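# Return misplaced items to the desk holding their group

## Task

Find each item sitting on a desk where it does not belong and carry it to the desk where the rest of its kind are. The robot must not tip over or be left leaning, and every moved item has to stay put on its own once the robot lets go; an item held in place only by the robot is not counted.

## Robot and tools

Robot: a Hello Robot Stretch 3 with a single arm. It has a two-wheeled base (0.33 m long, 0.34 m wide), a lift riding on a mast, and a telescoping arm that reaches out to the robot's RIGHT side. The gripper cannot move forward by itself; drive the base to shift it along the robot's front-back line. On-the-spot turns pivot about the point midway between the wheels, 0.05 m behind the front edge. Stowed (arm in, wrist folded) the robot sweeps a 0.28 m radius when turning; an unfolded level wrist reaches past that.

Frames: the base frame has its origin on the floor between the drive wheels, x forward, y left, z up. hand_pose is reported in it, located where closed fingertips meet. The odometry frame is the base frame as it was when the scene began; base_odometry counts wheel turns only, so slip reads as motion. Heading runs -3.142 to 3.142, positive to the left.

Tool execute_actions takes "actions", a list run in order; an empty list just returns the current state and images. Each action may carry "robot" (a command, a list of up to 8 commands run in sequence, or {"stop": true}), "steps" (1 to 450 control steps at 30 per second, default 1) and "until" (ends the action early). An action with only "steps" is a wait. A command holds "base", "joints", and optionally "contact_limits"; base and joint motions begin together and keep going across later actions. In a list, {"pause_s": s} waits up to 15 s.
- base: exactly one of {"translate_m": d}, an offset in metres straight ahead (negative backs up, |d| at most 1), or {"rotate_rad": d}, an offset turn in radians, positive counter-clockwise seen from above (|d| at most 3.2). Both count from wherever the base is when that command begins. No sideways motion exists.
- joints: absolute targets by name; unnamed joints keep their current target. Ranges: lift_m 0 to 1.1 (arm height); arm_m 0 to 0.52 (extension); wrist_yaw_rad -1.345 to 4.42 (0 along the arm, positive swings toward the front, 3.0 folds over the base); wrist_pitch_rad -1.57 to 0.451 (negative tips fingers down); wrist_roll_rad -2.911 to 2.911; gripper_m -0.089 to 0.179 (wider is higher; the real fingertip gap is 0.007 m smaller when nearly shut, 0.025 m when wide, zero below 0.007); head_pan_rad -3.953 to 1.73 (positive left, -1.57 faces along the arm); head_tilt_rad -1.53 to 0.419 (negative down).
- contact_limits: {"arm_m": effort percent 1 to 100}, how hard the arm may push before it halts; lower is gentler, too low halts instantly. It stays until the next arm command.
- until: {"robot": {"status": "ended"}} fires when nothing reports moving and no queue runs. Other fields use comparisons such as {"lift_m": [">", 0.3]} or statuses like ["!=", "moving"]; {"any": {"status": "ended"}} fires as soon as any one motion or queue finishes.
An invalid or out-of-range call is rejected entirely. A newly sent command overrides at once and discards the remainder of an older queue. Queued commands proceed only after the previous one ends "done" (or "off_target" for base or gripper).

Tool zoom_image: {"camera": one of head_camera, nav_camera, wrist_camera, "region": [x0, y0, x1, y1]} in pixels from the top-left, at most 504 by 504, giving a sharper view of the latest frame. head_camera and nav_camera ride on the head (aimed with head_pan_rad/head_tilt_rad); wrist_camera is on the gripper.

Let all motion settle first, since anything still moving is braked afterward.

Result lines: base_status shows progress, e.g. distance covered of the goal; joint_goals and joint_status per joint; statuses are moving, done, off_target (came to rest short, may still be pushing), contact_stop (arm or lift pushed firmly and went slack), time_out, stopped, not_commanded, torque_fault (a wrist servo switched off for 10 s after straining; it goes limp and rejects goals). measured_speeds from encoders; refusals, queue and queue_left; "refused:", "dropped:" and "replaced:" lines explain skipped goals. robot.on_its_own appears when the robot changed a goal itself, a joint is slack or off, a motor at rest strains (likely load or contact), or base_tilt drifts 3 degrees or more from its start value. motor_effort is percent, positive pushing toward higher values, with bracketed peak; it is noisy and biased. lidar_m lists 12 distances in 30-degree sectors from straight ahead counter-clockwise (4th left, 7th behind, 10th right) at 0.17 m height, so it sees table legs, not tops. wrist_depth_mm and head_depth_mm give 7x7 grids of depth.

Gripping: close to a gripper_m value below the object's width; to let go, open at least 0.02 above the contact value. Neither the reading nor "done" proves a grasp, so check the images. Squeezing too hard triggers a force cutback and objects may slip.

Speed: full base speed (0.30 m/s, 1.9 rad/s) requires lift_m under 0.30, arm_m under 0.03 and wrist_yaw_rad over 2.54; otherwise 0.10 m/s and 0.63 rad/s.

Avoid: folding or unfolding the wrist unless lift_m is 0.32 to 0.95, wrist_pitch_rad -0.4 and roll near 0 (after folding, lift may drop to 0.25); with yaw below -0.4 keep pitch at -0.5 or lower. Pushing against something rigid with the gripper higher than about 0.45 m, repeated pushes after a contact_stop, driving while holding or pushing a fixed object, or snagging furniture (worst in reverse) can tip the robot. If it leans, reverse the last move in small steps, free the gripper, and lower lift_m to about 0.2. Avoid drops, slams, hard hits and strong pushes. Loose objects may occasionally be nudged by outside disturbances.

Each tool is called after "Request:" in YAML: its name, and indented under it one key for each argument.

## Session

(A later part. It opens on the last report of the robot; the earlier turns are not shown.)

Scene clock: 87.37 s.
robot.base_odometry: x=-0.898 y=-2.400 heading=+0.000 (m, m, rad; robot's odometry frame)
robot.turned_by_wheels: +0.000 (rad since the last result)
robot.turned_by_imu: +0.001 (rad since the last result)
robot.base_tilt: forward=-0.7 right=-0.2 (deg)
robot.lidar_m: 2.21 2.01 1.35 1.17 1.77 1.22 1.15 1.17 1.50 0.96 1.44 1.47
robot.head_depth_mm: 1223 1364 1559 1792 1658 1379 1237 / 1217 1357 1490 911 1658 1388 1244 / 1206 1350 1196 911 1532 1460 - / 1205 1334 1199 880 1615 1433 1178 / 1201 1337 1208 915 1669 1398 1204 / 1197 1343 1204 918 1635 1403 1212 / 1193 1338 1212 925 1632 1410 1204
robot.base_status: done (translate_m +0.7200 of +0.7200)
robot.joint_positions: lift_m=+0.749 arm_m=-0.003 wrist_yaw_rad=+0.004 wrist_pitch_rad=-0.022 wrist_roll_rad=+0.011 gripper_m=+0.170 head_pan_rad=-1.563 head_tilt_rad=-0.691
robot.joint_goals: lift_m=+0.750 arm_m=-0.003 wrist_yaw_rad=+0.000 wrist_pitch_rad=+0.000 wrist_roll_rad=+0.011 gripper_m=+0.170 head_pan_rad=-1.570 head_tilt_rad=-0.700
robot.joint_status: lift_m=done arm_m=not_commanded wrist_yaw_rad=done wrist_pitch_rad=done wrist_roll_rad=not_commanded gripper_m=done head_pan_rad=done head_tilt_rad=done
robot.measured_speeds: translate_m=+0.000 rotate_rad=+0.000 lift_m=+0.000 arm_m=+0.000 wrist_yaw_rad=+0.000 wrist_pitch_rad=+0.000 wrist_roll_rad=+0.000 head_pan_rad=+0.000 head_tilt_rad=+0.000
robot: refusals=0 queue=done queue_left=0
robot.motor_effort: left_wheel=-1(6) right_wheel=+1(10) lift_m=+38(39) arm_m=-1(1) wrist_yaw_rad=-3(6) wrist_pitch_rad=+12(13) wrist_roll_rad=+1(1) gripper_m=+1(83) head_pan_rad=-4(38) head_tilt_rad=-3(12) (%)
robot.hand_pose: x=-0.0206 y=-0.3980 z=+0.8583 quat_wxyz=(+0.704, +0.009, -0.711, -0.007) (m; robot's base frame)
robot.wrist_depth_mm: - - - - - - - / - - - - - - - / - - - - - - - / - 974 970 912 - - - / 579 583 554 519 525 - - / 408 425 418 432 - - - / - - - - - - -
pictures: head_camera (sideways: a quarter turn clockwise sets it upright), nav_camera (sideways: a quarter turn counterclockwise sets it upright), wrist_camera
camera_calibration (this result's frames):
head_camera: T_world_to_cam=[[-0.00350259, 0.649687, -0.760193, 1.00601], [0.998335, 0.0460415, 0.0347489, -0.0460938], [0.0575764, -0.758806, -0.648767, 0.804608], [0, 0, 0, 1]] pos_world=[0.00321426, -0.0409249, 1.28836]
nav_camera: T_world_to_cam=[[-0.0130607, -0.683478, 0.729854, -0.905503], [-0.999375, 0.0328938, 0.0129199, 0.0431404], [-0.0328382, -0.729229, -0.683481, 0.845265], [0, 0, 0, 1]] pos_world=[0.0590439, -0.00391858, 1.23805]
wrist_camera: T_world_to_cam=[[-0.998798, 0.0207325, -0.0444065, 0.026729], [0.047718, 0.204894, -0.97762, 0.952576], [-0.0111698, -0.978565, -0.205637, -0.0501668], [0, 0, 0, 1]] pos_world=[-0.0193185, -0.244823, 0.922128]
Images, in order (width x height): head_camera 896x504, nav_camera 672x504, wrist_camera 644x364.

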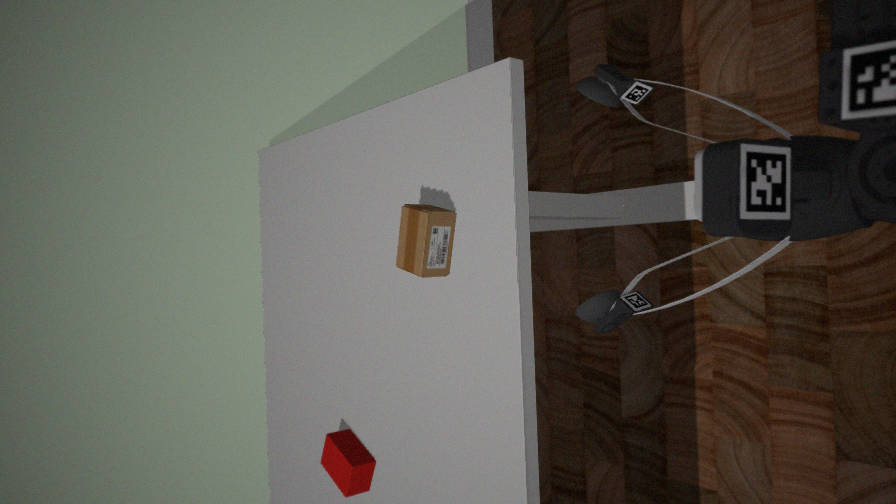

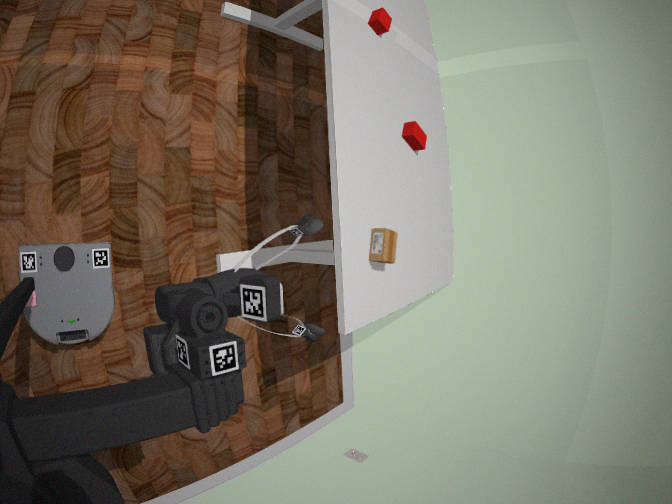

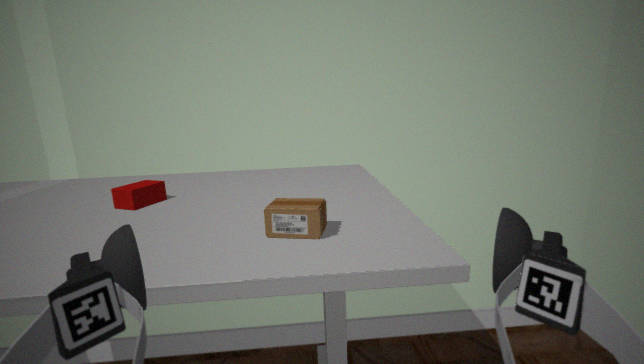

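Request:
execute_actions:
  actions:
    - {"robot":[{"base":{"translate_m":0.06},"joints":{"lift_m":0.635}},{"joints":{"arm_m":0.335}},{"joints":{"gripper_m":0.04}}],"steps":450,"until":{"robot":{"status":"ended"}}}

Scene clock: 100.27 s.
robot.base_odometry: x=-0.838 y=-2.400 heading=+0.000 (m, m, rad; robot's odometry frame)
robot.turned_by_wheels: +0.000 (rad since the last result)
robot.turned_by_imu: +0.000 (rad since the last result)
robot.base_tilt: forward=-0.7 right=-0.1 (deg)
robot.lidar_m: 2.15 1.95 1.33 1.19 1.19 1.29 1.21 1.23 1.50 0.96 1.44 1.43
robot.head_depth_mm: 1227 1364 1551 1008 1605 1402 - / 1216 1361 1243 904 - 1352 1197 / 1207 1344 1193 905 - 1362 1200 / 1206 1349 1205 897 1630 1391 1206 / 1202 1341 1207 916 1623 1392 1197 / 1199 1332 1212 916 1632 1405 1201 / 1192 1333 1212 917 1585 1403 1203
robot.base_status: done (translate_m +0.0600 of +0.0600)
robot.joint_positions: lift_m=+0.636 arm_m=+0.335 wrist_yaw_rad=-0.002 wrist_pitch_rad=-0.009 wrist_roll_rad=+0.011 gripper_m=+0.040 head_pan_rad=-1.563 head_tilt_rad=-0.692
robot.joint_goals: lift_m=+0.635 arm_m=+0.335 wrist_yaw_rad=+0.000 wrist_pitch_rad=+0.000 wrist_roll_rad=+0.011 gripper_m=+0.040 head_pan_rad=-1.570 head_tilt_rad=-0.700
robot.joint_status: lift_m=done arm_m=done wrist_yaw_rad=done wrist_pitch_rad=done wrist_roll_rad=not_commanded gripper_m=done head_pan_rad=done head_tilt_rad=done
robot.measured_speeds: translate_m=+0.000 rotate_rad=+0.000 lift_m=+0.000 arm_m=+0.000 wrist_yaw_rad=+0.000 wrist_pitch_rad=+0.000 wrist_roll_rad=+0.000 head_pan_rad=+0.000 head_tilt_rad=+0.000
robot: refusals=0 queue=done queue_left=0
robot.motor_effort: left_wheel=-2(4) right_wheel=+3(7) lift_m=+11(40) arm_m=+3(5) wrist_yaw_rad=+2(3) wrist_pitch_rad=+5(12) wrist_roll_rad=+1(1) gripper_m=-3(84) head_pan_rad=-4(4) head_tilt_rad=-3(3) (%)
robot.hand_pose: x=-0.0220 y=-0.7357 z=+0.7479 quat_wxyz=(+0.703, +0.003, -0.711, -0.004) (m; robot's base frame)
robot.wrist_depth_mm: 735 736 753 767 779 805 835 / 760 764 782 809 823 831 857 / 761 772 782 825 820 850 871 / 396 463 342 179 389 439 901 / 265 258 230 169 235 229 221 / 182 178 - 167 - 164 160 / 138 137 131 131 129 127 125
pictures: head_camera (sideways: a quarter turn clockwise sets it upright), nav_camera (sideways: a quarter turn counterclockwise sets it upright), wrist_camera
camera_calibration (this result's frames):
head_camera: T_world_to_cam=[[-0.00332025, 0.650189, -0.759765, 1.00545], [0.998348, 0.0457325, 0.0347739, -0.0461265], [0.0573556, -0.758395, -0.649267, 0.80526], [0, 0, 0, 1]] pos_world=[0.00320247, -0.0409152, 1.28834]
nav_camera: T_world_to_cam=[[-0.0132528, -0.683955, 0.729404, -0.904915], [-0.999366, 0.0331717, 0.0129469, 0.0431053], [-0.0330506, -0.728769, -0.683961, 0.845891], [0, 0, 0, 1]] pos_world=[0.0590425, -0.00389168, 1.23805]
wrist_camera: T_world_to_cam=[[-0.998652, 0.025699, -0.0451042, 0.031592], [0.0492142, 0.192257, -0.98011, 0.906475], [-0.0165162, -0.981008, -0.193262, -0.41454], [0, 0, 0, 1]] pos_world=[-0.0199088, -0.581755, 0.809755]
Images, in order (width x height): head_camera 896x504, nav_camera 672x504, wrist_camera 644x364.

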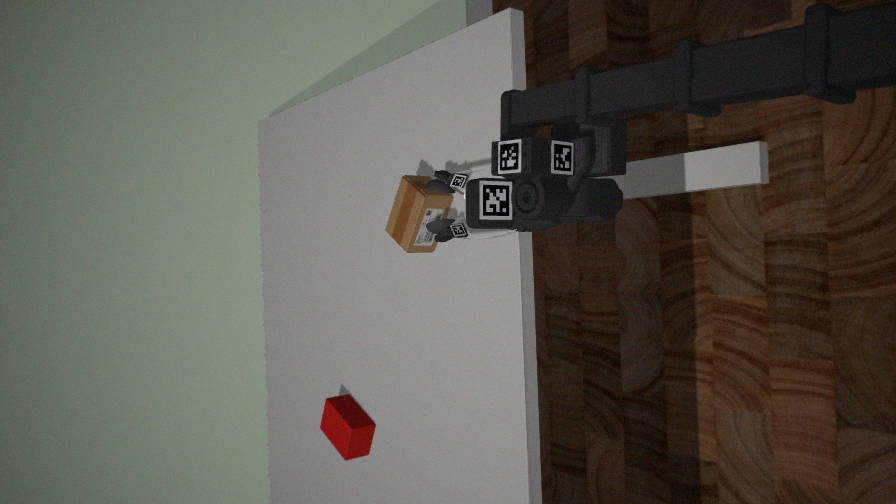

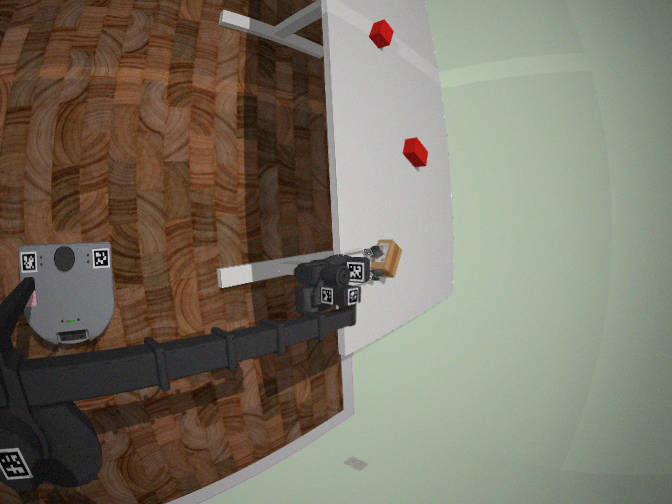

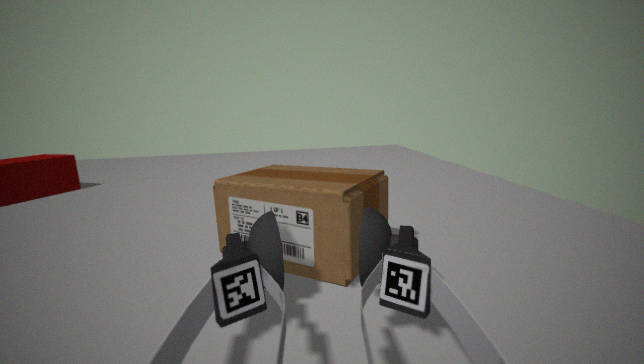

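Request:
execute_actions:
  actions:
    - {"robot":[{"joints":{"gripper_m":0.17}},{"joints":{"arm_m":0.40}},{"joints":{"gripper_m":0.02}},{"joints":{"lift_m":0.72}}],"steps":450,"until":{"robot":{"status":"ended"}}}

Scene clock: 110.53 s.
robot.base_odometry: x=-0.838 y=-2.400 heading=+0.000 (m, m, rad; robot's odometry frame)
robot.turned_by_wheels: +0.000 (rad since the last result)
robot.turned_by_imu: -0.090 (rad since the last result)
robot.base_tilt: forward=-0.8 right=-0.2 (deg)
robot.lidar_m: 2.16 2.02 1.33 1.56 1.22 1.32 1.20 1.20 1.48 0.97 1.42 1.43
robot.head_depth_mm: 1262 1417 1645 1856 1684 - - / 1237 1404 1585 - 1650 1396 1191 / 1231 1377 1234 - 1651 1369 1204 / 1216 1355 1184 889 1538 1382 1198 / 1202 1335 1187 906 1619 1387 1205 / 1186 1323 1191 908 1580 1395 1204 / 1173 1306 1198 909 1581 1391 1210
robot.base_status: done (translate_m +0.0600 of +0.0600)
robot.joint_positions: lift_m=+0.719 arm_m=+0.400 wrist_yaw_rad=+0.000 wrist_pitch_rad=-0.030 wrist_roll_rad=+0.009 gripper_m=+0.027 head_pan_rad=-1.566 head_tilt_rad=-0.698
robot.joint_goals: lift_m=+0.720 arm_m=+0.400 wrist_yaw_rad=+0.000 wrist_pitch_rad=+0.000 wrist_roll_rad=+0.009 gripper_m=+0.026 head_pan_rad=-1.570 head_tilt_rad=-0.700
robot.joint_status: lift_m=done arm_m=done wrist_yaw_rad=done wrist_pitch_rad=done wrist_roll_rad=not_commanded gripper_m=done head_pan_rad=done head_tilt_rad=done
robot.measured_speeds: translate_m=+0.000 rotate_rad=-0.005 lift_m=+0.000 arm_m=+0.000 wrist_yaw_rad=+0.000 wrist_pitch_rad=+0.000 wrist_roll_rad=+0.000 head_pan_rad=+0.000 head_tilt_rad=+0.000
robot: refusals=0 queue=done queue_left=0
robot.on_its_own: gripper_m is held at +0.026, not at your +0.020, by its stall guard, which is still easing
robot.motor_effort: left_wheel=+3(21) right_wheel=+7(75) lift_m=+38(39) arm_m=+0(23) wrist_yaw_rad=+0(16) wrist_pitch_rad=+16(69) wrist_roll_rad=+2(4) gripper_m=-21(97) head_pan_rad=-2(4) head_tilt_rad=-1(3) (%)
robot.hand_pose: x=-0.0213 y=-0.8003 z=+0.8264 quat_wxyz=(+0.704, +0.011, -0.710, -0.011) (m; robot's base frame)
robot.wrist_depth_mm: 636 671 687 739 746 776 852 / 659 680 708 749 781 843 849 / 694 705 736 766 785 861 912 / 694 732 770 177 840 896 955 / 483 471 159 134 134 941 972 / 336 332 166 141 140 974 - / 258 252 251 238 237 239 -
pictures: head_camera (sideways: a quarter turn clockwise sets it upright), nav_camera (sideways: a quarter turn counterclockwise sets it upright), wrist_camera
camera_calibration (this result's frames):
head_camera: T_world_to_cam=[[-0.00160673, 0.654843, -0.755763, 1.00022], [0.998468, 0.0428514, 0.0350066, -0.0464299], [0.0553094, -0.754549, -0.653908, 0.81131], [0, 0, 0, 1]] pos_world=[0.00309275, -0.0408234, 1.28808]
nav_camera: T_world_to_cam=[[-0.0150575, -0.688378, 0.725196, -0.89942], [-0.999273, 0.0357611, 0.0131973, 0.0427789], [-0.0350185, -0.72447, -0.688416, 0.851697], [0, 0, 0, 1]] pos_world=[0.0590299, -0.00364146, 1.23801]
wrist_camera: T_world_to_cam=[[-0.99879, 0.0241243, -0.0428464, 0.0342852], [0.0469958, 0.212038, -0.976131, 1.0083], [-0.0144634, -0.976964, -0.212915, -0.443277], [0, 0, 0, 1]] pos_world=[-0.0195535, -0.647691, 0.891324]
Images, in order (width x height): head_camera 896x504, nav_camera 672x504, wrist_camera 644x364.

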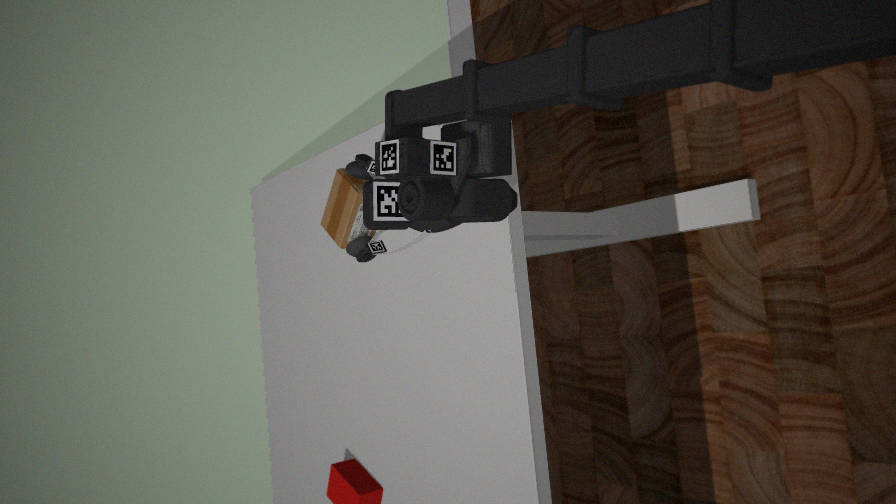

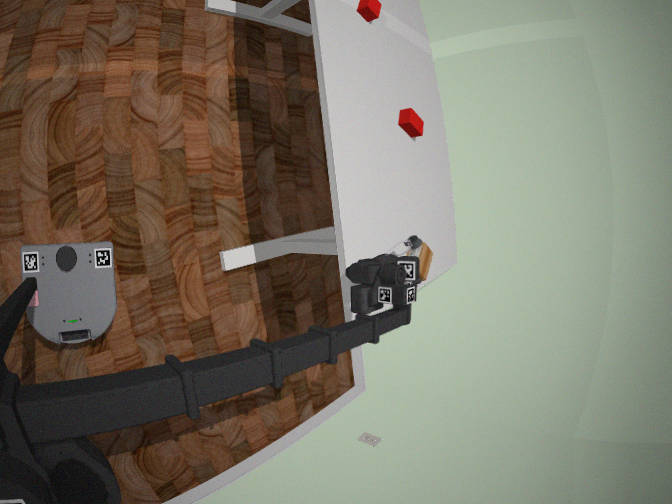

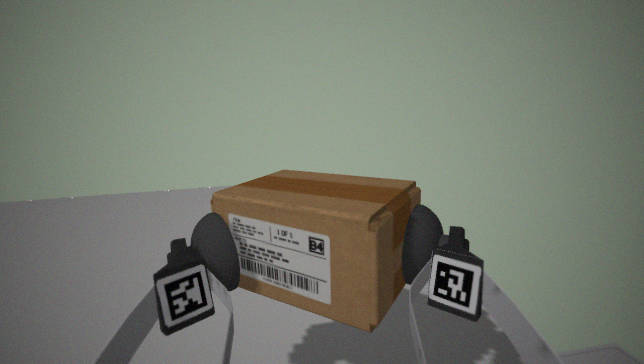

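Request:
execute_actions:
  actions:
    - {"robot":[{"joints":{"arm_m":0.0}},{"base":{"rotate_rad":0.09}},{"base":{"translate_m":1.0}},{"base":{"translate_m":0.15}},{"base":{"rotate_rad":1.57}}],"steps":450,"until":{"robot":{"status":"ended"}}}
    - {"steps":450,"until":{"robot":{"status":"ended"}}}

Scene clock: 139.83 s.
robot.base_odometry: x=+0.307 y=-2.297 heading=+1.660 (m, m, rad; robot's odometry frame)
robot.turned_by_wheels: +1.660 (rad since the last result)
robot.turned_by_imu: +1.689 (rad since the last result)
robot.base_tilt: forward=-0.7 right=-0.1 (deg)
robot.lidar_m: 1.35 1.32 1.84 2.35 1.55 1.40 0.88 1.35 1.21 1.01 1.45 1.32
robot.head_depth_mm: 1221 1368 1220 894 1644 1381 1231 / 1214 1370 1174 897 1557 1351 1241 / 1214 1364 1180 906 564 1425 - / 1209 1365 1193 902 1579 1410 1174 / 1200 1356 1183 901 1660 1394 1202 / 1203 1350 1200 909 1656 1404 1205 / 1197 1341 1208 914 1639 1418 1205
robot.base_status: done (rotate_rad +1.5699 of +1.5700)
robot.joint_positions: lift_m=+0.719 arm_m=+0.000 wrist_yaw_rad=+0.000 wrist_pitch_rad=-0.030 wrist_roll_rad=+0.009 gripper_m=+0.030 head_pan_rad=-1.566 head_tilt_rad=-0.698
robot.joint_goals: lift_m=+0.720 arm_m=+0.000 wrist_yaw_rad=+0.000 wrist_pitch_rad=+0.000 wrist_roll_rad=+0.009 gripper_m=+0.029 head_pan_rad=-1.570 head_tilt_rad=-0.700
robot.joint_status: lift_m=done arm_m=done wrist_yaw_rad=done wrist_pitch_rad=done wrist_roll_rad=not_commanded gripper_m=done head_pan_rad=done head_tilt_rad=done
robot.measured_speeds: translate_m=+0.000 rotate_rad=+0.000 lift_m=+0.000 arm_m=+0.000 wrist_yaw_rad=+0.000 wrist_pitch_rad=+0.000 wrist_roll_rad=+0.000 head_pan_rad=+0.000 head_tilt_rad=+0.000
robot: refusals=0 queue=done queue_left=0
robot.on_its_own: gripper_m is held at +0.029, not at your +0.020, by its stall guard, which is not easing now
robot.motor_effort: left_wheel=-1(5) right_wheel=+2(7) lift_m=+39(38) arm_m=-3(7) wrist_yaw_rad=+0(0) wrist_pitch_rad=+16(16) wrist_roll_rad=+2(2) gripper_m=-20(21) head_pan_rad=-2(2) head_tilt_rad=-1(0) (%)
robot.hand_pose: x=-0.0213 y=-0.4007 z=+0.8264 quat_wxyz=(+0.704, +0.011, -0.710, -0.011) (m; robot's base frame)
robot.wrist_depth_mm: - - - - - - - / - - - - - - - / - - - - - - - / 756 789 590 176 638 - - / 477 481 158 134 134 458 976 / - - 167 142 140 - 861 / - - - - - - 933
pictures: head_camera (sideways: a quarter turn clockwise sets it upright), nav_camera (sideways: a quarter turn counterclockwise sets it upright), wrist_camera
camera_calibration (this result's frames):
head_camera: T_world_to_cam=[[-0.00161133, 0.654843, -0.755763, 1.00022], [0.998468, 0.0428585, 0.0350066, -0.0464299], [0.0553147, -0.754549, -0.653908, 0.81131], [0, 0, 0, 1]] pos_world=[0.00309304, -0.0408234, 1.28808]
nav_camera: T_world_to_cam=[[-0.0150526, -0.688378, 0.725196, -0.89942], [-0.999273, 0.035754, 0.0131973, 0.0427789], [-0.0350134, -0.724471, -0.688416, 0.851697], [0, 0, 0, 1]] pos_world=[0.05903, -0.00364109, 1.23801]
wrist_camera: T_world_to_cam=[[-0.99879, 0.0241233, -0.0428482, 0.024645], [0.0469974, 0.212038, -0.976131, 0.923559], [-0.014462, -0.976964, -0.212915, -0.0528164], [0, 0, 0, 1]] pos_world=[-0.0195535, -0.248024, 0.891325]
Images, in order (width x height): head_camera 896x504, nav_camera 672x504, wrist_camera 644x364.

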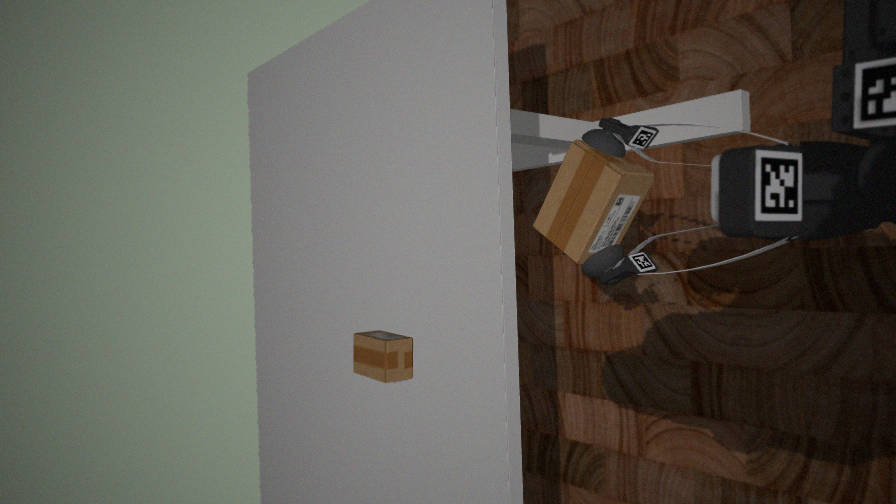

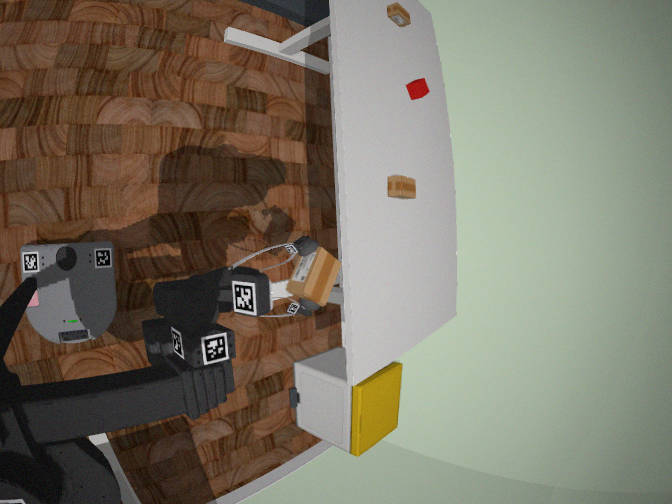

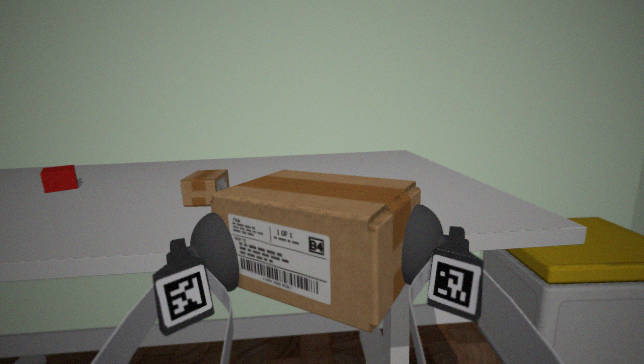

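Request:
execute_actions:
  actions:
    - {"robot":[{"joints":{"arm_m":0.42}},{"joints":{"lift_m":0.645}},{"joints":{"gripper_m":0.17}},{"joints":{"lift_m":0.75}},{"joints":{"arm_m":0.0,"head_pan_rad":-0.8,"head_tilt_rad":-0.5}}],"steps":450,"until":{"robot":{"status":"ended"}}}

Scene clock: 148.30 s.
robot.base_odometry: x=+0.307 y=-2.297 heading=+1.660 (m, m, rad; robot's odometry frame)
robot.turned_by_wheels: +0.000 (rad since the last result)
robot.turned_by_imu: +0.000 (rad since the last result)
robot.base_tilt: forward=-0.8 right=-0.1 (deg)
robot.lidar_m: 1.35 1.32 1.84 2.35 1.55 1.40 0.87 1.36 1.21 1.01 1.45 1.33
robot.head_depth_mm: 1220 1364 1228 896 1649 1419 - / 1215 1364 1175 959 1485 1352 1182 / 1217 1357 1183 - 1620 1388 1194 / 1212 1359 1194 888 1659 1387 1193 / 1209 1348 1196 906 1664 1396 1204 / 1203 1349 1200 910 1669 1395 1199 / 1201 1344 1193 918 1627 1409 1198
robot.base_status: done (rotate_rad +1.5699 of +1.5700)
robot.joint_positions: lift_m=+0.653 arm_m=+0.420 wrist_yaw_rad=+0.000 wrist_pitch_rad=+0.009 wrist_roll_rad=+0.010 gripper_m=+0.030 head_pan_rad=-1.566 head_tilt_rad=-0.698
robot.joint_goals: lift_m=+0.653 arm_m=+0.420 wrist_yaw_rad=+0.000 wrist_pitch_rad=+0.000 wrist_roll_rad=+0.010 gripper_m=+0.029 head_pan_rad=-1.570 head_tilt_rad=-0.700
robot.joint_status: lift_m=contact_stop arm_m=done wrist_yaw_rad=done wrist_pitch_rad=done wrist_roll_rad=not_commanded gripper_m=done head_pan_rad=done head_tilt_rad=done
robot.measured_speeds: translate_m=+0.000 rotate_rad=+0.000 lift_m=-0.002 arm_m=+0.000 wrist_yaw_rad=+0.000 wrist_pitch_rad=+0.216 wrist_roll_rad=+0.000 head_pan_rad=+0.000 head_tilt_rad=+0.000
robot: refusals=0 queue=dropped queue_left=0
robot.on_its_own: gripper_m is held at +0.029, not at your +0.020, by its stall guard, which is not easing now; lift_m is slack since a contact_stop, until your next command for it (your +0.645 is given up)
robot.motor_effort: left_wheel=-2(2) right_wheel=+2(2) lift_m=+17(36) arm_m=+2(5) wrist_yaw_rad=+0(0) wrist_pitch_rad=-12(16) wrist_roll_rad=+1(1) gripper_m=-19(20) head_pan_rad=-2(2) head_tilt_rad=-1(0) (%)
robot.hand_pose: x=-0.0214 y=-0.8211 z=+0.7699 quat_wxyz=(+0.704, -0.003, -0.710, +0.003) (m; robot's base frame)
robot.wrist_depth_mm: 688 679 706 688 715 743 748 / 690 706 700 731 732 754 755 / 709 724 733 734 758 779 766 / 698 636 610 176 468 530 804 / 237 340 158 135 134 298 290 / 221 233 166 141 140 216 207 / 177 167 170 161 162 162 160
pictures: head_camera (sideways: a quarter turn clockwise sets it upright), nav_camera (sideways: a quarter turn counterclockwise sets it upright), wrist_camera
dropped: robot: command 1 of its queue: lift_m: contact_stop
camera_calibration (this result's frames):
head_camera: T_world_to_cam=[[-0.00161219, 0.654843, -0.755763, 1.00022], [0.998468, 0.0428598, 0.0350066, -0.0464299], [0.0553157, -0.754549, -0.653909, 0.81131], [0, 0, 0, 1]] pos_world=[0.0030931, -0.0408234, 1.28808]
nav_camera: T_world_to_cam=[[-0.0150517, -0.688378, 0.725196, -0.89942], [-0.999274, 0.0357527, 0.0131973, 0.0427789], [-0.0350124, -0.724471, -0.688416, 0.851697], [0, 0, 0, 1]] pos_world=[0.05903, -0.00364102, 1.23801]
wrist_camera: T_world_to_cam=[[-0.998782, 0.0226632, -0.0438172, 0.0318682], [0.0471115, 0.174767, -0.983482, 0.932658], [-0.0146311, -0.984349, -0.175622, -0.510391], [0, 0, 0, 1]] pos_world=[-0.0195772, -0.666123, 0.829013]
Images, in order (width x height): head_camera 896x504, nav_camera 672x504, wrist_camera 644x364.

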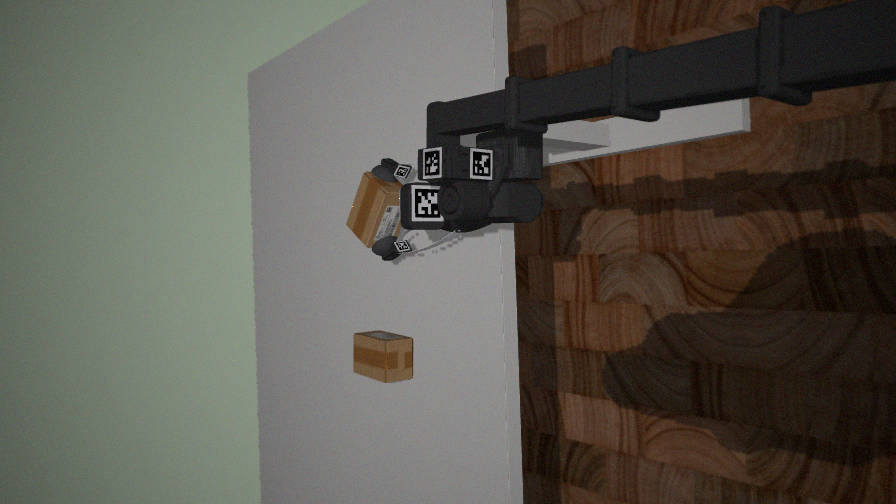

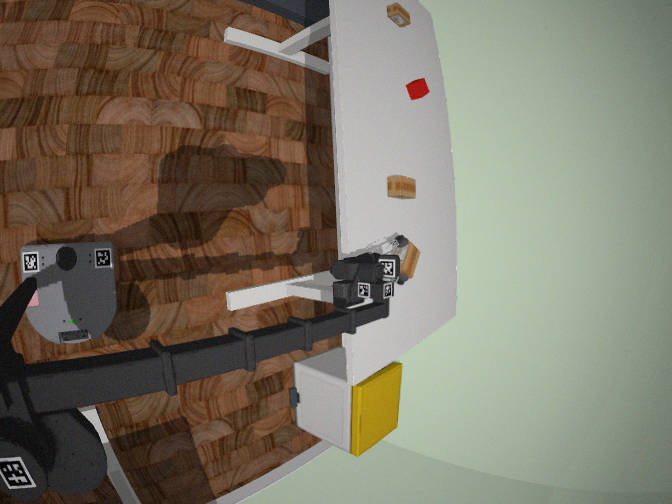

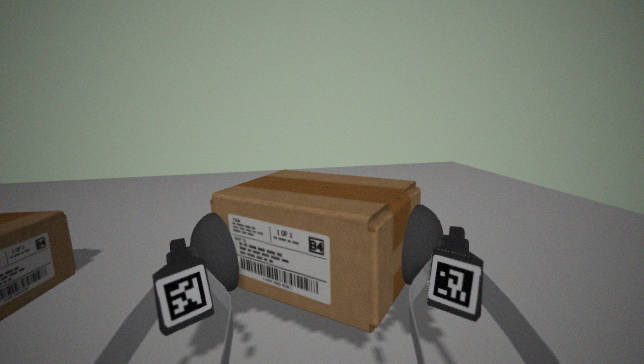

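Request:
execute_actions:
  actions:
    - {"robot":[{"joints":{"gripper_m":0.17}},{"joints":{"lift_m":0.75}},{"joints":{"arm_m":0.0,"head_pan_rad":-0.8,"head_tilt_rad":-0.5}}],"steps":450,"until":{"robot":{"status":"ended"}}}

Scene clock: 159.07 s.
robot.base_odometry: x=+0.307 y=-2.297 heading=+1.660 (m, m, rad; robot's odometry frame)
robot.turned_by_wheels: +0.000 (rad since the last result)
robot.turned_by_imu: +0.000 (rad since the last result)
robot.base_tilt: forward=-0.7 right=+0.0 (deg)
robot.lidar_m: 1.35 1.32 1.85 2.34 1.55 1.41 0.87 1.36 1.21 1.01 1.45 1.32
robot.head_depth_mm: 1293 1384 1483 1208 891 1551 1316 / 1386 1486 1587 1194 934 1595 1321 / 1493 1607 1682 1222 1013 1594 1319 / 1597 1726 1838 1226 1757 1598 1324 / 1706 1816 2059 1228 1983 1605 1328 / 1773 1854 2067 1569 1917 1629 1330 / 1630 1724 1876 1725 1916 1605 1323
robot.base_status: done (rotate_rad +1.5699 of +1.5700)
robot.joint_positions: lift_m=+0.749 arm_m=+0.000 wrist_yaw_rad=+0.000 wrist_pitch_rad=-0.017 wrist_roll_rad=+0.010 gripper_m=+0.170 head_pan_rad=-0.807 head_tilt_rad=-0.508
robot.joint_goals: lift_m=+0.750 arm_m=+0.000 wrist_yaw_rad=+0.000 wrist_pitch_rad=+0.000 wrist_roll_rad=+0.010 gripper_m=+0.170 head_pan_rad=-0.800 head_tilt_rad=-0.500
robot.joint_status: lift_m=done arm_m=done wrist_yaw_rad=done wrist_pitch_rad=done wrist_roll_rad=not_commanded gripper_m=done head_pan_rad=done head_tilt_rad=done
robot.measured_speeds: translate_m=+0.000 rotate_rad=+0.000 lift_m=+0.000 arm_m=+0.000 wrist_yaw_rad=+0.000 wrist_pitch_rad=+0.000 wrist_roll_rad=+0.000 head_pan_rad=+0.000 head_tilt_rad=+0.000
robot: refusals=0 queue=done queue_left=0
robot.motor_effort: left_wheel=-1(1) right_wheel=+0(2) lift_m=+37(41) arm_m=-3(7) wrist_yaw_rad=+0(0) wrist_pitch_rad=+9(9) wrist_roll_rad=+1(1) gripper_m=+0(84) head_pan_rad=+3(39) head_tilt_rad=+3(17) (%)
robot.hand_pose: x=-0.0214 y=-0.4010 z=+0.8596 quat_wxyz=(+0.704, +0.006, -0.710, -0.006) (m; robot's base frame)
robot.wrist_depth_mm: - - - - - - - / - - - - - - - / - - - - - - - / - - - 918 873 - - / 595 598 557 547 534 562 - / 416 428 446 440 834 - 868 / - - - - - - 904
pictures: head_camera (sideways: a quarter turn clockwise sets it upright), nav_camera (sideways: a quarter turn counterclockwise sets it upright), wrist_camera
camera_calibration (this result's frames):
head_camera: T_world_to_cam=[[-0.344626, 0.36226, -0.866025, 1.14606], [0.690956, 0.722384, 0.0272156, -0.0344187], [0.635462, -0.589006, -0.499259, 0.606578], [0, 0, 0, 1]] pos_world=[0.033288, -0.0330312, 1.29629]
nav_camera: T_world_to_cam=[[0.359191, -0.401802, 0.84234, -1.05441], [-0.750957, -0.66033, 0.00524082, 0.0516203], [0.554117, -0.634444, -0.538921, 0.653629], [0, 0, 0, 1]] pos_world=[0.0553104, 0.0251146, 1.24015]
wrist_camera: T_world_to_cam=[[-0.998763, 0.0237844, -0.043661, 0.0265927], [0.0475411, 0.199798, -0.978683, 0.953378], [-0.014554, -0.979548, -0.200682, -0.0576596], [0, 0, 0, 1]] pos_world=[-0.019604, -0.247596, 0.922645]
Images, in order (width x height): head_camera 896x504, nav_camera 672x504, wrist_camera 644x364.

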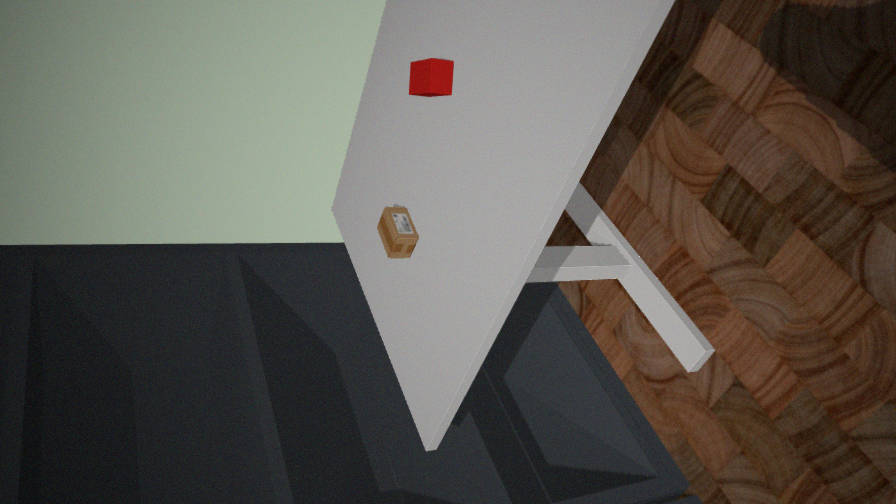

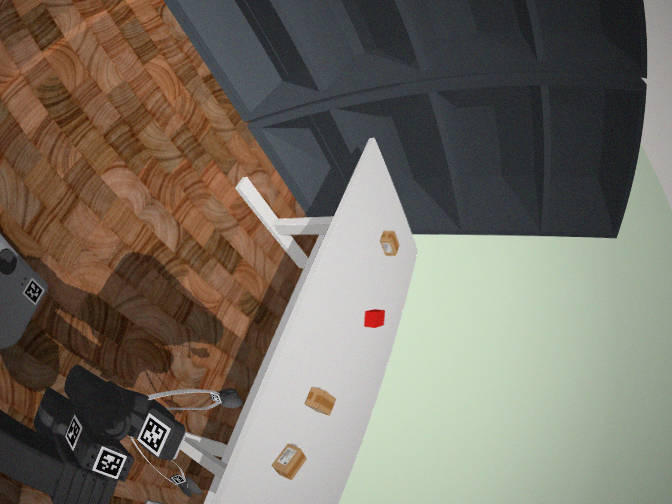

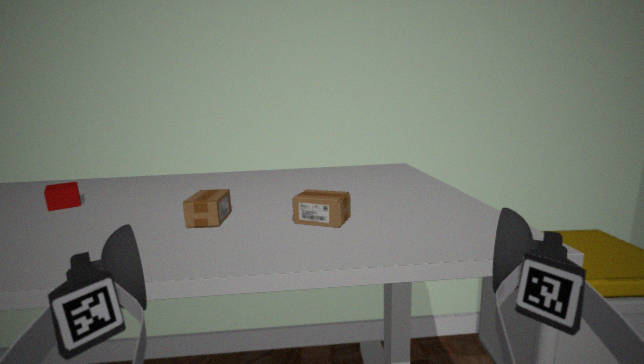

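Request:
execute_actions:
  actions:
    - {"robot":{"base":{"translate_m":0.58},"joints":{"head_pan_rad":-1.57,"head_tilt_rad":-0.7}},"steps":450,"until":{"robot":{"status":"ended"}}}

Scene clock: 179.17 s.
robot.base_odometry: x=+0.256 y=-1.719 heading=+1.660 (m, m, rad; robot's odometry frame)
robot.turned_by_wheels: +0.000 (rad since the last result)
robot.turned_by_imu: +0.000 (rad since the last result)
robot.base_tilt: forward=-0.7 right=-0.2 (deg)
robot.lidar_m: 1.12 0.81 1.51 2.38 2.44 1.97 1.46 1.59 1.25 1.38 1.01 0.78
robot.head_depth_mm: 1184 1323 1185 904 1609 1387 1242 / 1180 1323 1184 903 1656 1398 1243 / 1177 1321 1200 906 1624 1460 - / 1175 1318 1149 910 1590 1431 1190 / 1175 1310 1209 912 1573 1408 1200 / 1177 1308 1212 918 1540 1404 1207 / 1169 1313 1217 922 1549 1405 1207
robot.base_status: done (translate_m +0.5800 of +0.5800)
robot.joint_positions: lift_m=+0.749 arm_m=+0.000 wrist_yaw_rad=+0.000 wrist_pitch_rad=-0.017 wrist_roll_rad=+0.010 gripper_m=+0.170 head_pan_rad=-1.563 head_tilt_rad=-0.691
robot.joint_goals: lift_m=+0.750 arm_m=+0.000 wrist_yaw_rad=+0.000 wrist_pitch_rad=+0.000 wrist_roll_rad=+0.010 gripper_m=+0.170 head_pan_rad=-1.570 head_tilt_rad=-0.700
robot.joint_status: lift_m=done arm_m=done wrist_yaw_rad=done wrist_pitch_rad=done wrist_roll_rad=not_commanded gripper_m=done head_pan_rad=done head_tilt_rad=done
robot.measured_speeds: translate_m=+0.000 rotate_rad=+0.000 lift_m=+0.000 arm_m=+0.000 wrist_yaw_rad=+0.000 wrist_pitch_rad=+0.000 wrist_roll_rad=+0.000 head_pan_rad=+0.000 head_tilt_rad=+0.000
robot: refusals=0 queue=done queue_left=0
robot.motor_effort: left_wheel=-1(4) right_wheel=+0(6) lift_m=+38(38) arm_m=-3(3) wrist_yaw_rad=+0(0) wrist_pitch_rad=+10(9) wrist_roll_rad=+1(1) gripper_m=+0(0) head_pan_rad=-4(42) head_tilt_rad=-4(18) (%)
robot.hand_pose: x=-0.0214 y=-0.4010 z=+0.8596 quat_wxyz=(+0.704, +0.006, -0.710, -0.006) (m; robot's base frame)
robot.wrist_depth_mm: 966 - - - - - - / 944 - - - - - - / - - - - - - - / - - 962 900 886 835 803 / 599 587 555 543 530 553 494 / 414 401 397 412 402 - 620 / - - - - - - -
pictures: head_camera (sideways: a quarter turn clockwise sets it upright), nav_camera (sideways: a quarter turn counterclockwise sets it upright), wrist_camera
camera_calibration (this result's frames):
head_camera: T_world_to_cam=[[-0.00346403, 0.64969, -0.760192, 1.006], [0.998338, 0.0459822, 0.034749, -0.046094], [0.0575313, -0.758807, -0.648769, 0.804612], [0, 0, 0, 1]] pos_world=[0.00321183, -0.0409247, 1.28836]
nav_camera: T_world_to_cam=[[-0.0131012, -0.68348, 0.729852, -0.9055], [-0.999373, 0.0329531, 0.0129201, 0.0431402], [-0.0328815, -0.729225, -0.683483, 0.845268], [0, 0, 0, 1]] pos_world=[0.0590437, -0.00392153, 1.23805]
wrist_camera: T_world_to_cam=[[-0.998763, 0.0237846, -0.0436611, 0.0265929], [0.0475413, 0.199798, -0.978683, 0.953378], [-0.0145541, -0.979548, -0.200682, -0.0576595], [0, 0, 0, 1]] pos_world=[-0.019604, -0.247596, 0.922645]
Images, in order (width x height): head_camera 896x504, nav_camera 672x504, wrist_camera 644x364.

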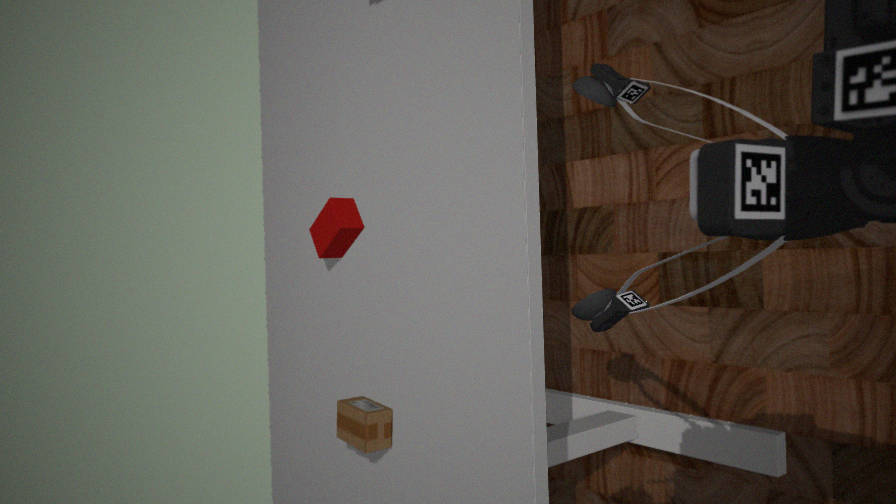

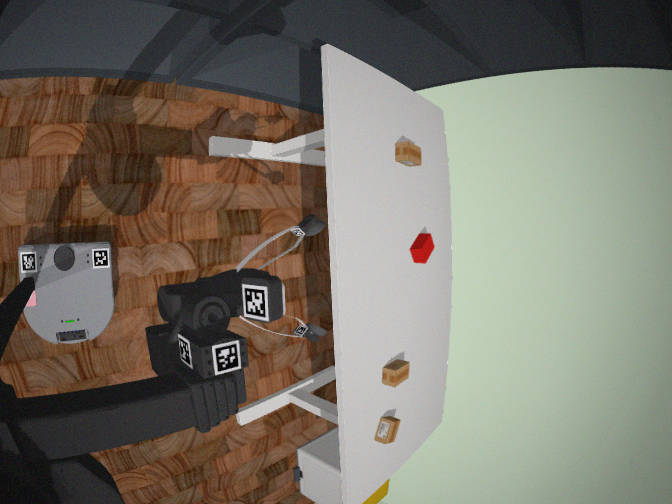

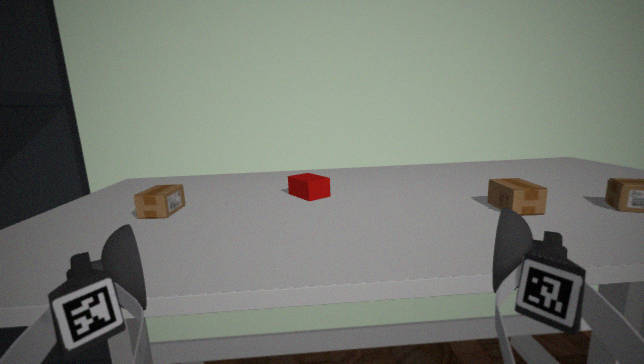

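Request:
execute_actions:
  actions:
    - {"robot":[{"base":{"translate_m":0.03},"joints":{"lift_m":0.62}},{"joints":{"arm_m":0.52}},{"joints":{"gripper_m":0.0}},{"joints":{"lift_m":0.72}}],"steps":450,"until":{"robot":{"status":"ended"}}}

Scene clock: 194.10 s.
robot.base_odometry: x=+0.253 y=-1.689 heading=+1.660 (m, m, rad; robot's odometry frame)
robot.turned_by_wheels: +0.000 (rad since the last result)
robot.turned_by_imu: -0.124 (rad since the last result)
robot.base_tilt: forward=-0.7 right=-0.1 (deg)
robot.lidar_m: 0.91 0.80 0.80 1.54 2.39 1.97 1.47 1.71 1.26 1.38 1.01 0.77
robot.head_depth_mm: 1241 1400 1167 893 1674 - - / 1227 1382 1226 868 1622 1383 1188 / 1210 1351 1293 857 1601 1387 1193 / 1189 1338 1175 901 1620 1400 1196 / 1176 1304 1140 905 1571 1407 1204 / 1160 1295 1201 911 1585 1395 1201 / 1142 1272 1205 916 1377 1374 1203
robot.base_status: done (translate_m +0.0300 of +0.0300)
robot.joint_positions: lift_m=+0.719 arm_m=+0.517 wrist_yaw_rad=+0.001 wrist_pitch_rad=-0.017 wrist_roll_rad=+0.011 gripper_m=+0.000 head_pan_rad=-1.566 head_tilt_rad=-0.697
robot.joint_goals: lift_m=+0.720 arm_m=+0.520 wrist_yaw_rad=+0.000 wrist_pitch_rad=+0.000 wrist_roll_rad=+0.011 gripper_m=+0.000 head_pan_rad=-1.570 head_tilt_rad=-0.700
robot.joint_status: lift_m=done arm_m=done wrist_yaw_rad=done wrist_pitch_rad=done wrist_roll_rad=not_commanded gripper_m=done head_pan_rad=done head_tilt_rad=done
robot.measured_speeds: translate_m=+0.000 rotate_rad=+0.000 lift_m=+0.000 arm_m=+0.000 wrist_yaw_rad=+0.000 wrist_pitch_rad=+0.000 wrist_roll_rad=+0.000 head_pan_rad=+0.000 head_tilt_rad=+0.000
robot: refusals=0 queue=done queue_left=0
robot.motor_effort: left_wheel=+0(44) right_wheel=-2(45) lift_m=+38(46) arm_m=+2(30) wrist_yaw_rad=+0(41) wrist_pitch_rad=+9(67) wrist_roll_rad=+1(14) gripper_m=-2(82) head_pan_rad=-3(4) head_tilt_rad=-1(3) (%)
robot.hand_pose: x=-0.0213 y=-0.9179 z=+0.8297 quat_wxyz=(+0.704, +0.006, -0.711, -0.006) (m; robot's base frame)
robot.wrist_depth_mm: 521 547 584 597 624 664 690 / 533 567 588 620 645 677 721 / 546 581 602 635 680 721 748 / 564 594 625 653 694 727 692 / 494 485 477 540 447 436 421 / 340 249 329 - 325 310 307 / 265 236 253 254 248 244 239
pictures: head_camera (sideways: a quarter turn clockwise sets it upright), nav_camera (sideways: a quarter turn counterclockwise sets it upright), wrist_camera
camera_calibration (this result's frames):
head_camera: T_world_to_cam=[[-0.00153033, 0.6545, -0.756061, 1.00061], [0.998473, 0.0427534, 0.0349894, -0.0464076], [0.0552247, -0.754852, -0.653566, 0.810865], [0, 0, 0, 1]] pos_world=[0.00308813, -0.0408293, 1.2881]
nav_camera: T_world_to_cam=[[-0.0151376, -0.688047, 0.725508, -0.899827], [-0.999269, 0.035881, 0.0131787, 0.042803], [-0.0350996, -0.724779, -0.688087, 0.85127], [0, 0, 0, 1]] pos_world=[0.0590297, -0.0036765, 1.23802]
wrist_camera: T_world_to_cam=[[-0.998747, 0.0232226, -0.0443199, 0.0377535], [0.0480703, 0.199536, -0.978711, 1.02714], [-0.0138847, -0.979615, -0.200403, -0.570231], [0, 0, 0, 1]] pos_world=[-0.019586, -0.764435, 0.892666]
Images, in order (width x height): head_camera 896x504, nav_camera 672x504, wrist_camera 644x364.

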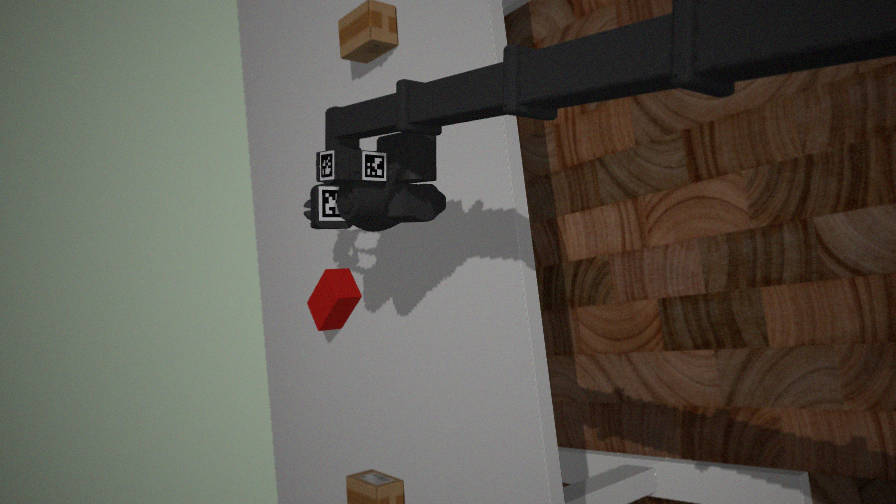

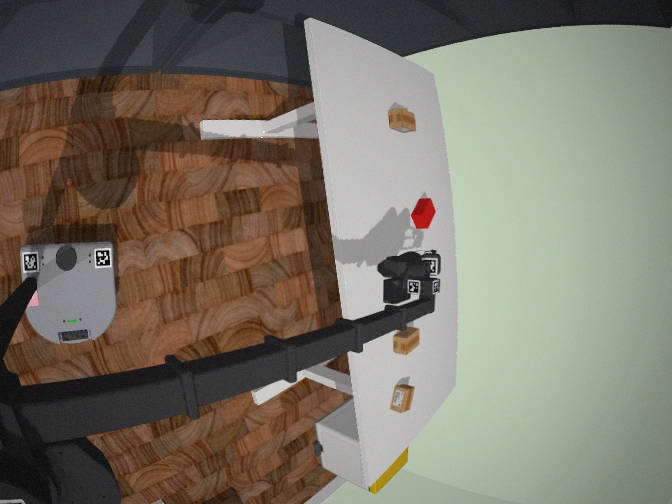

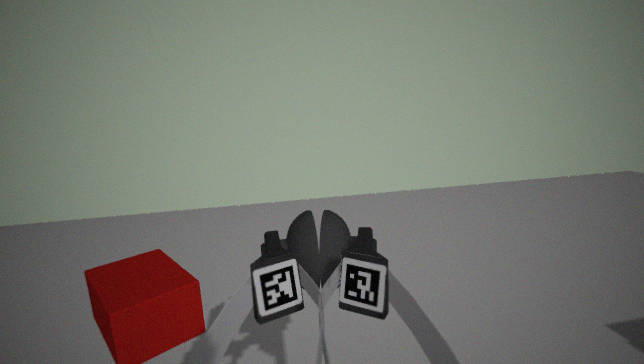

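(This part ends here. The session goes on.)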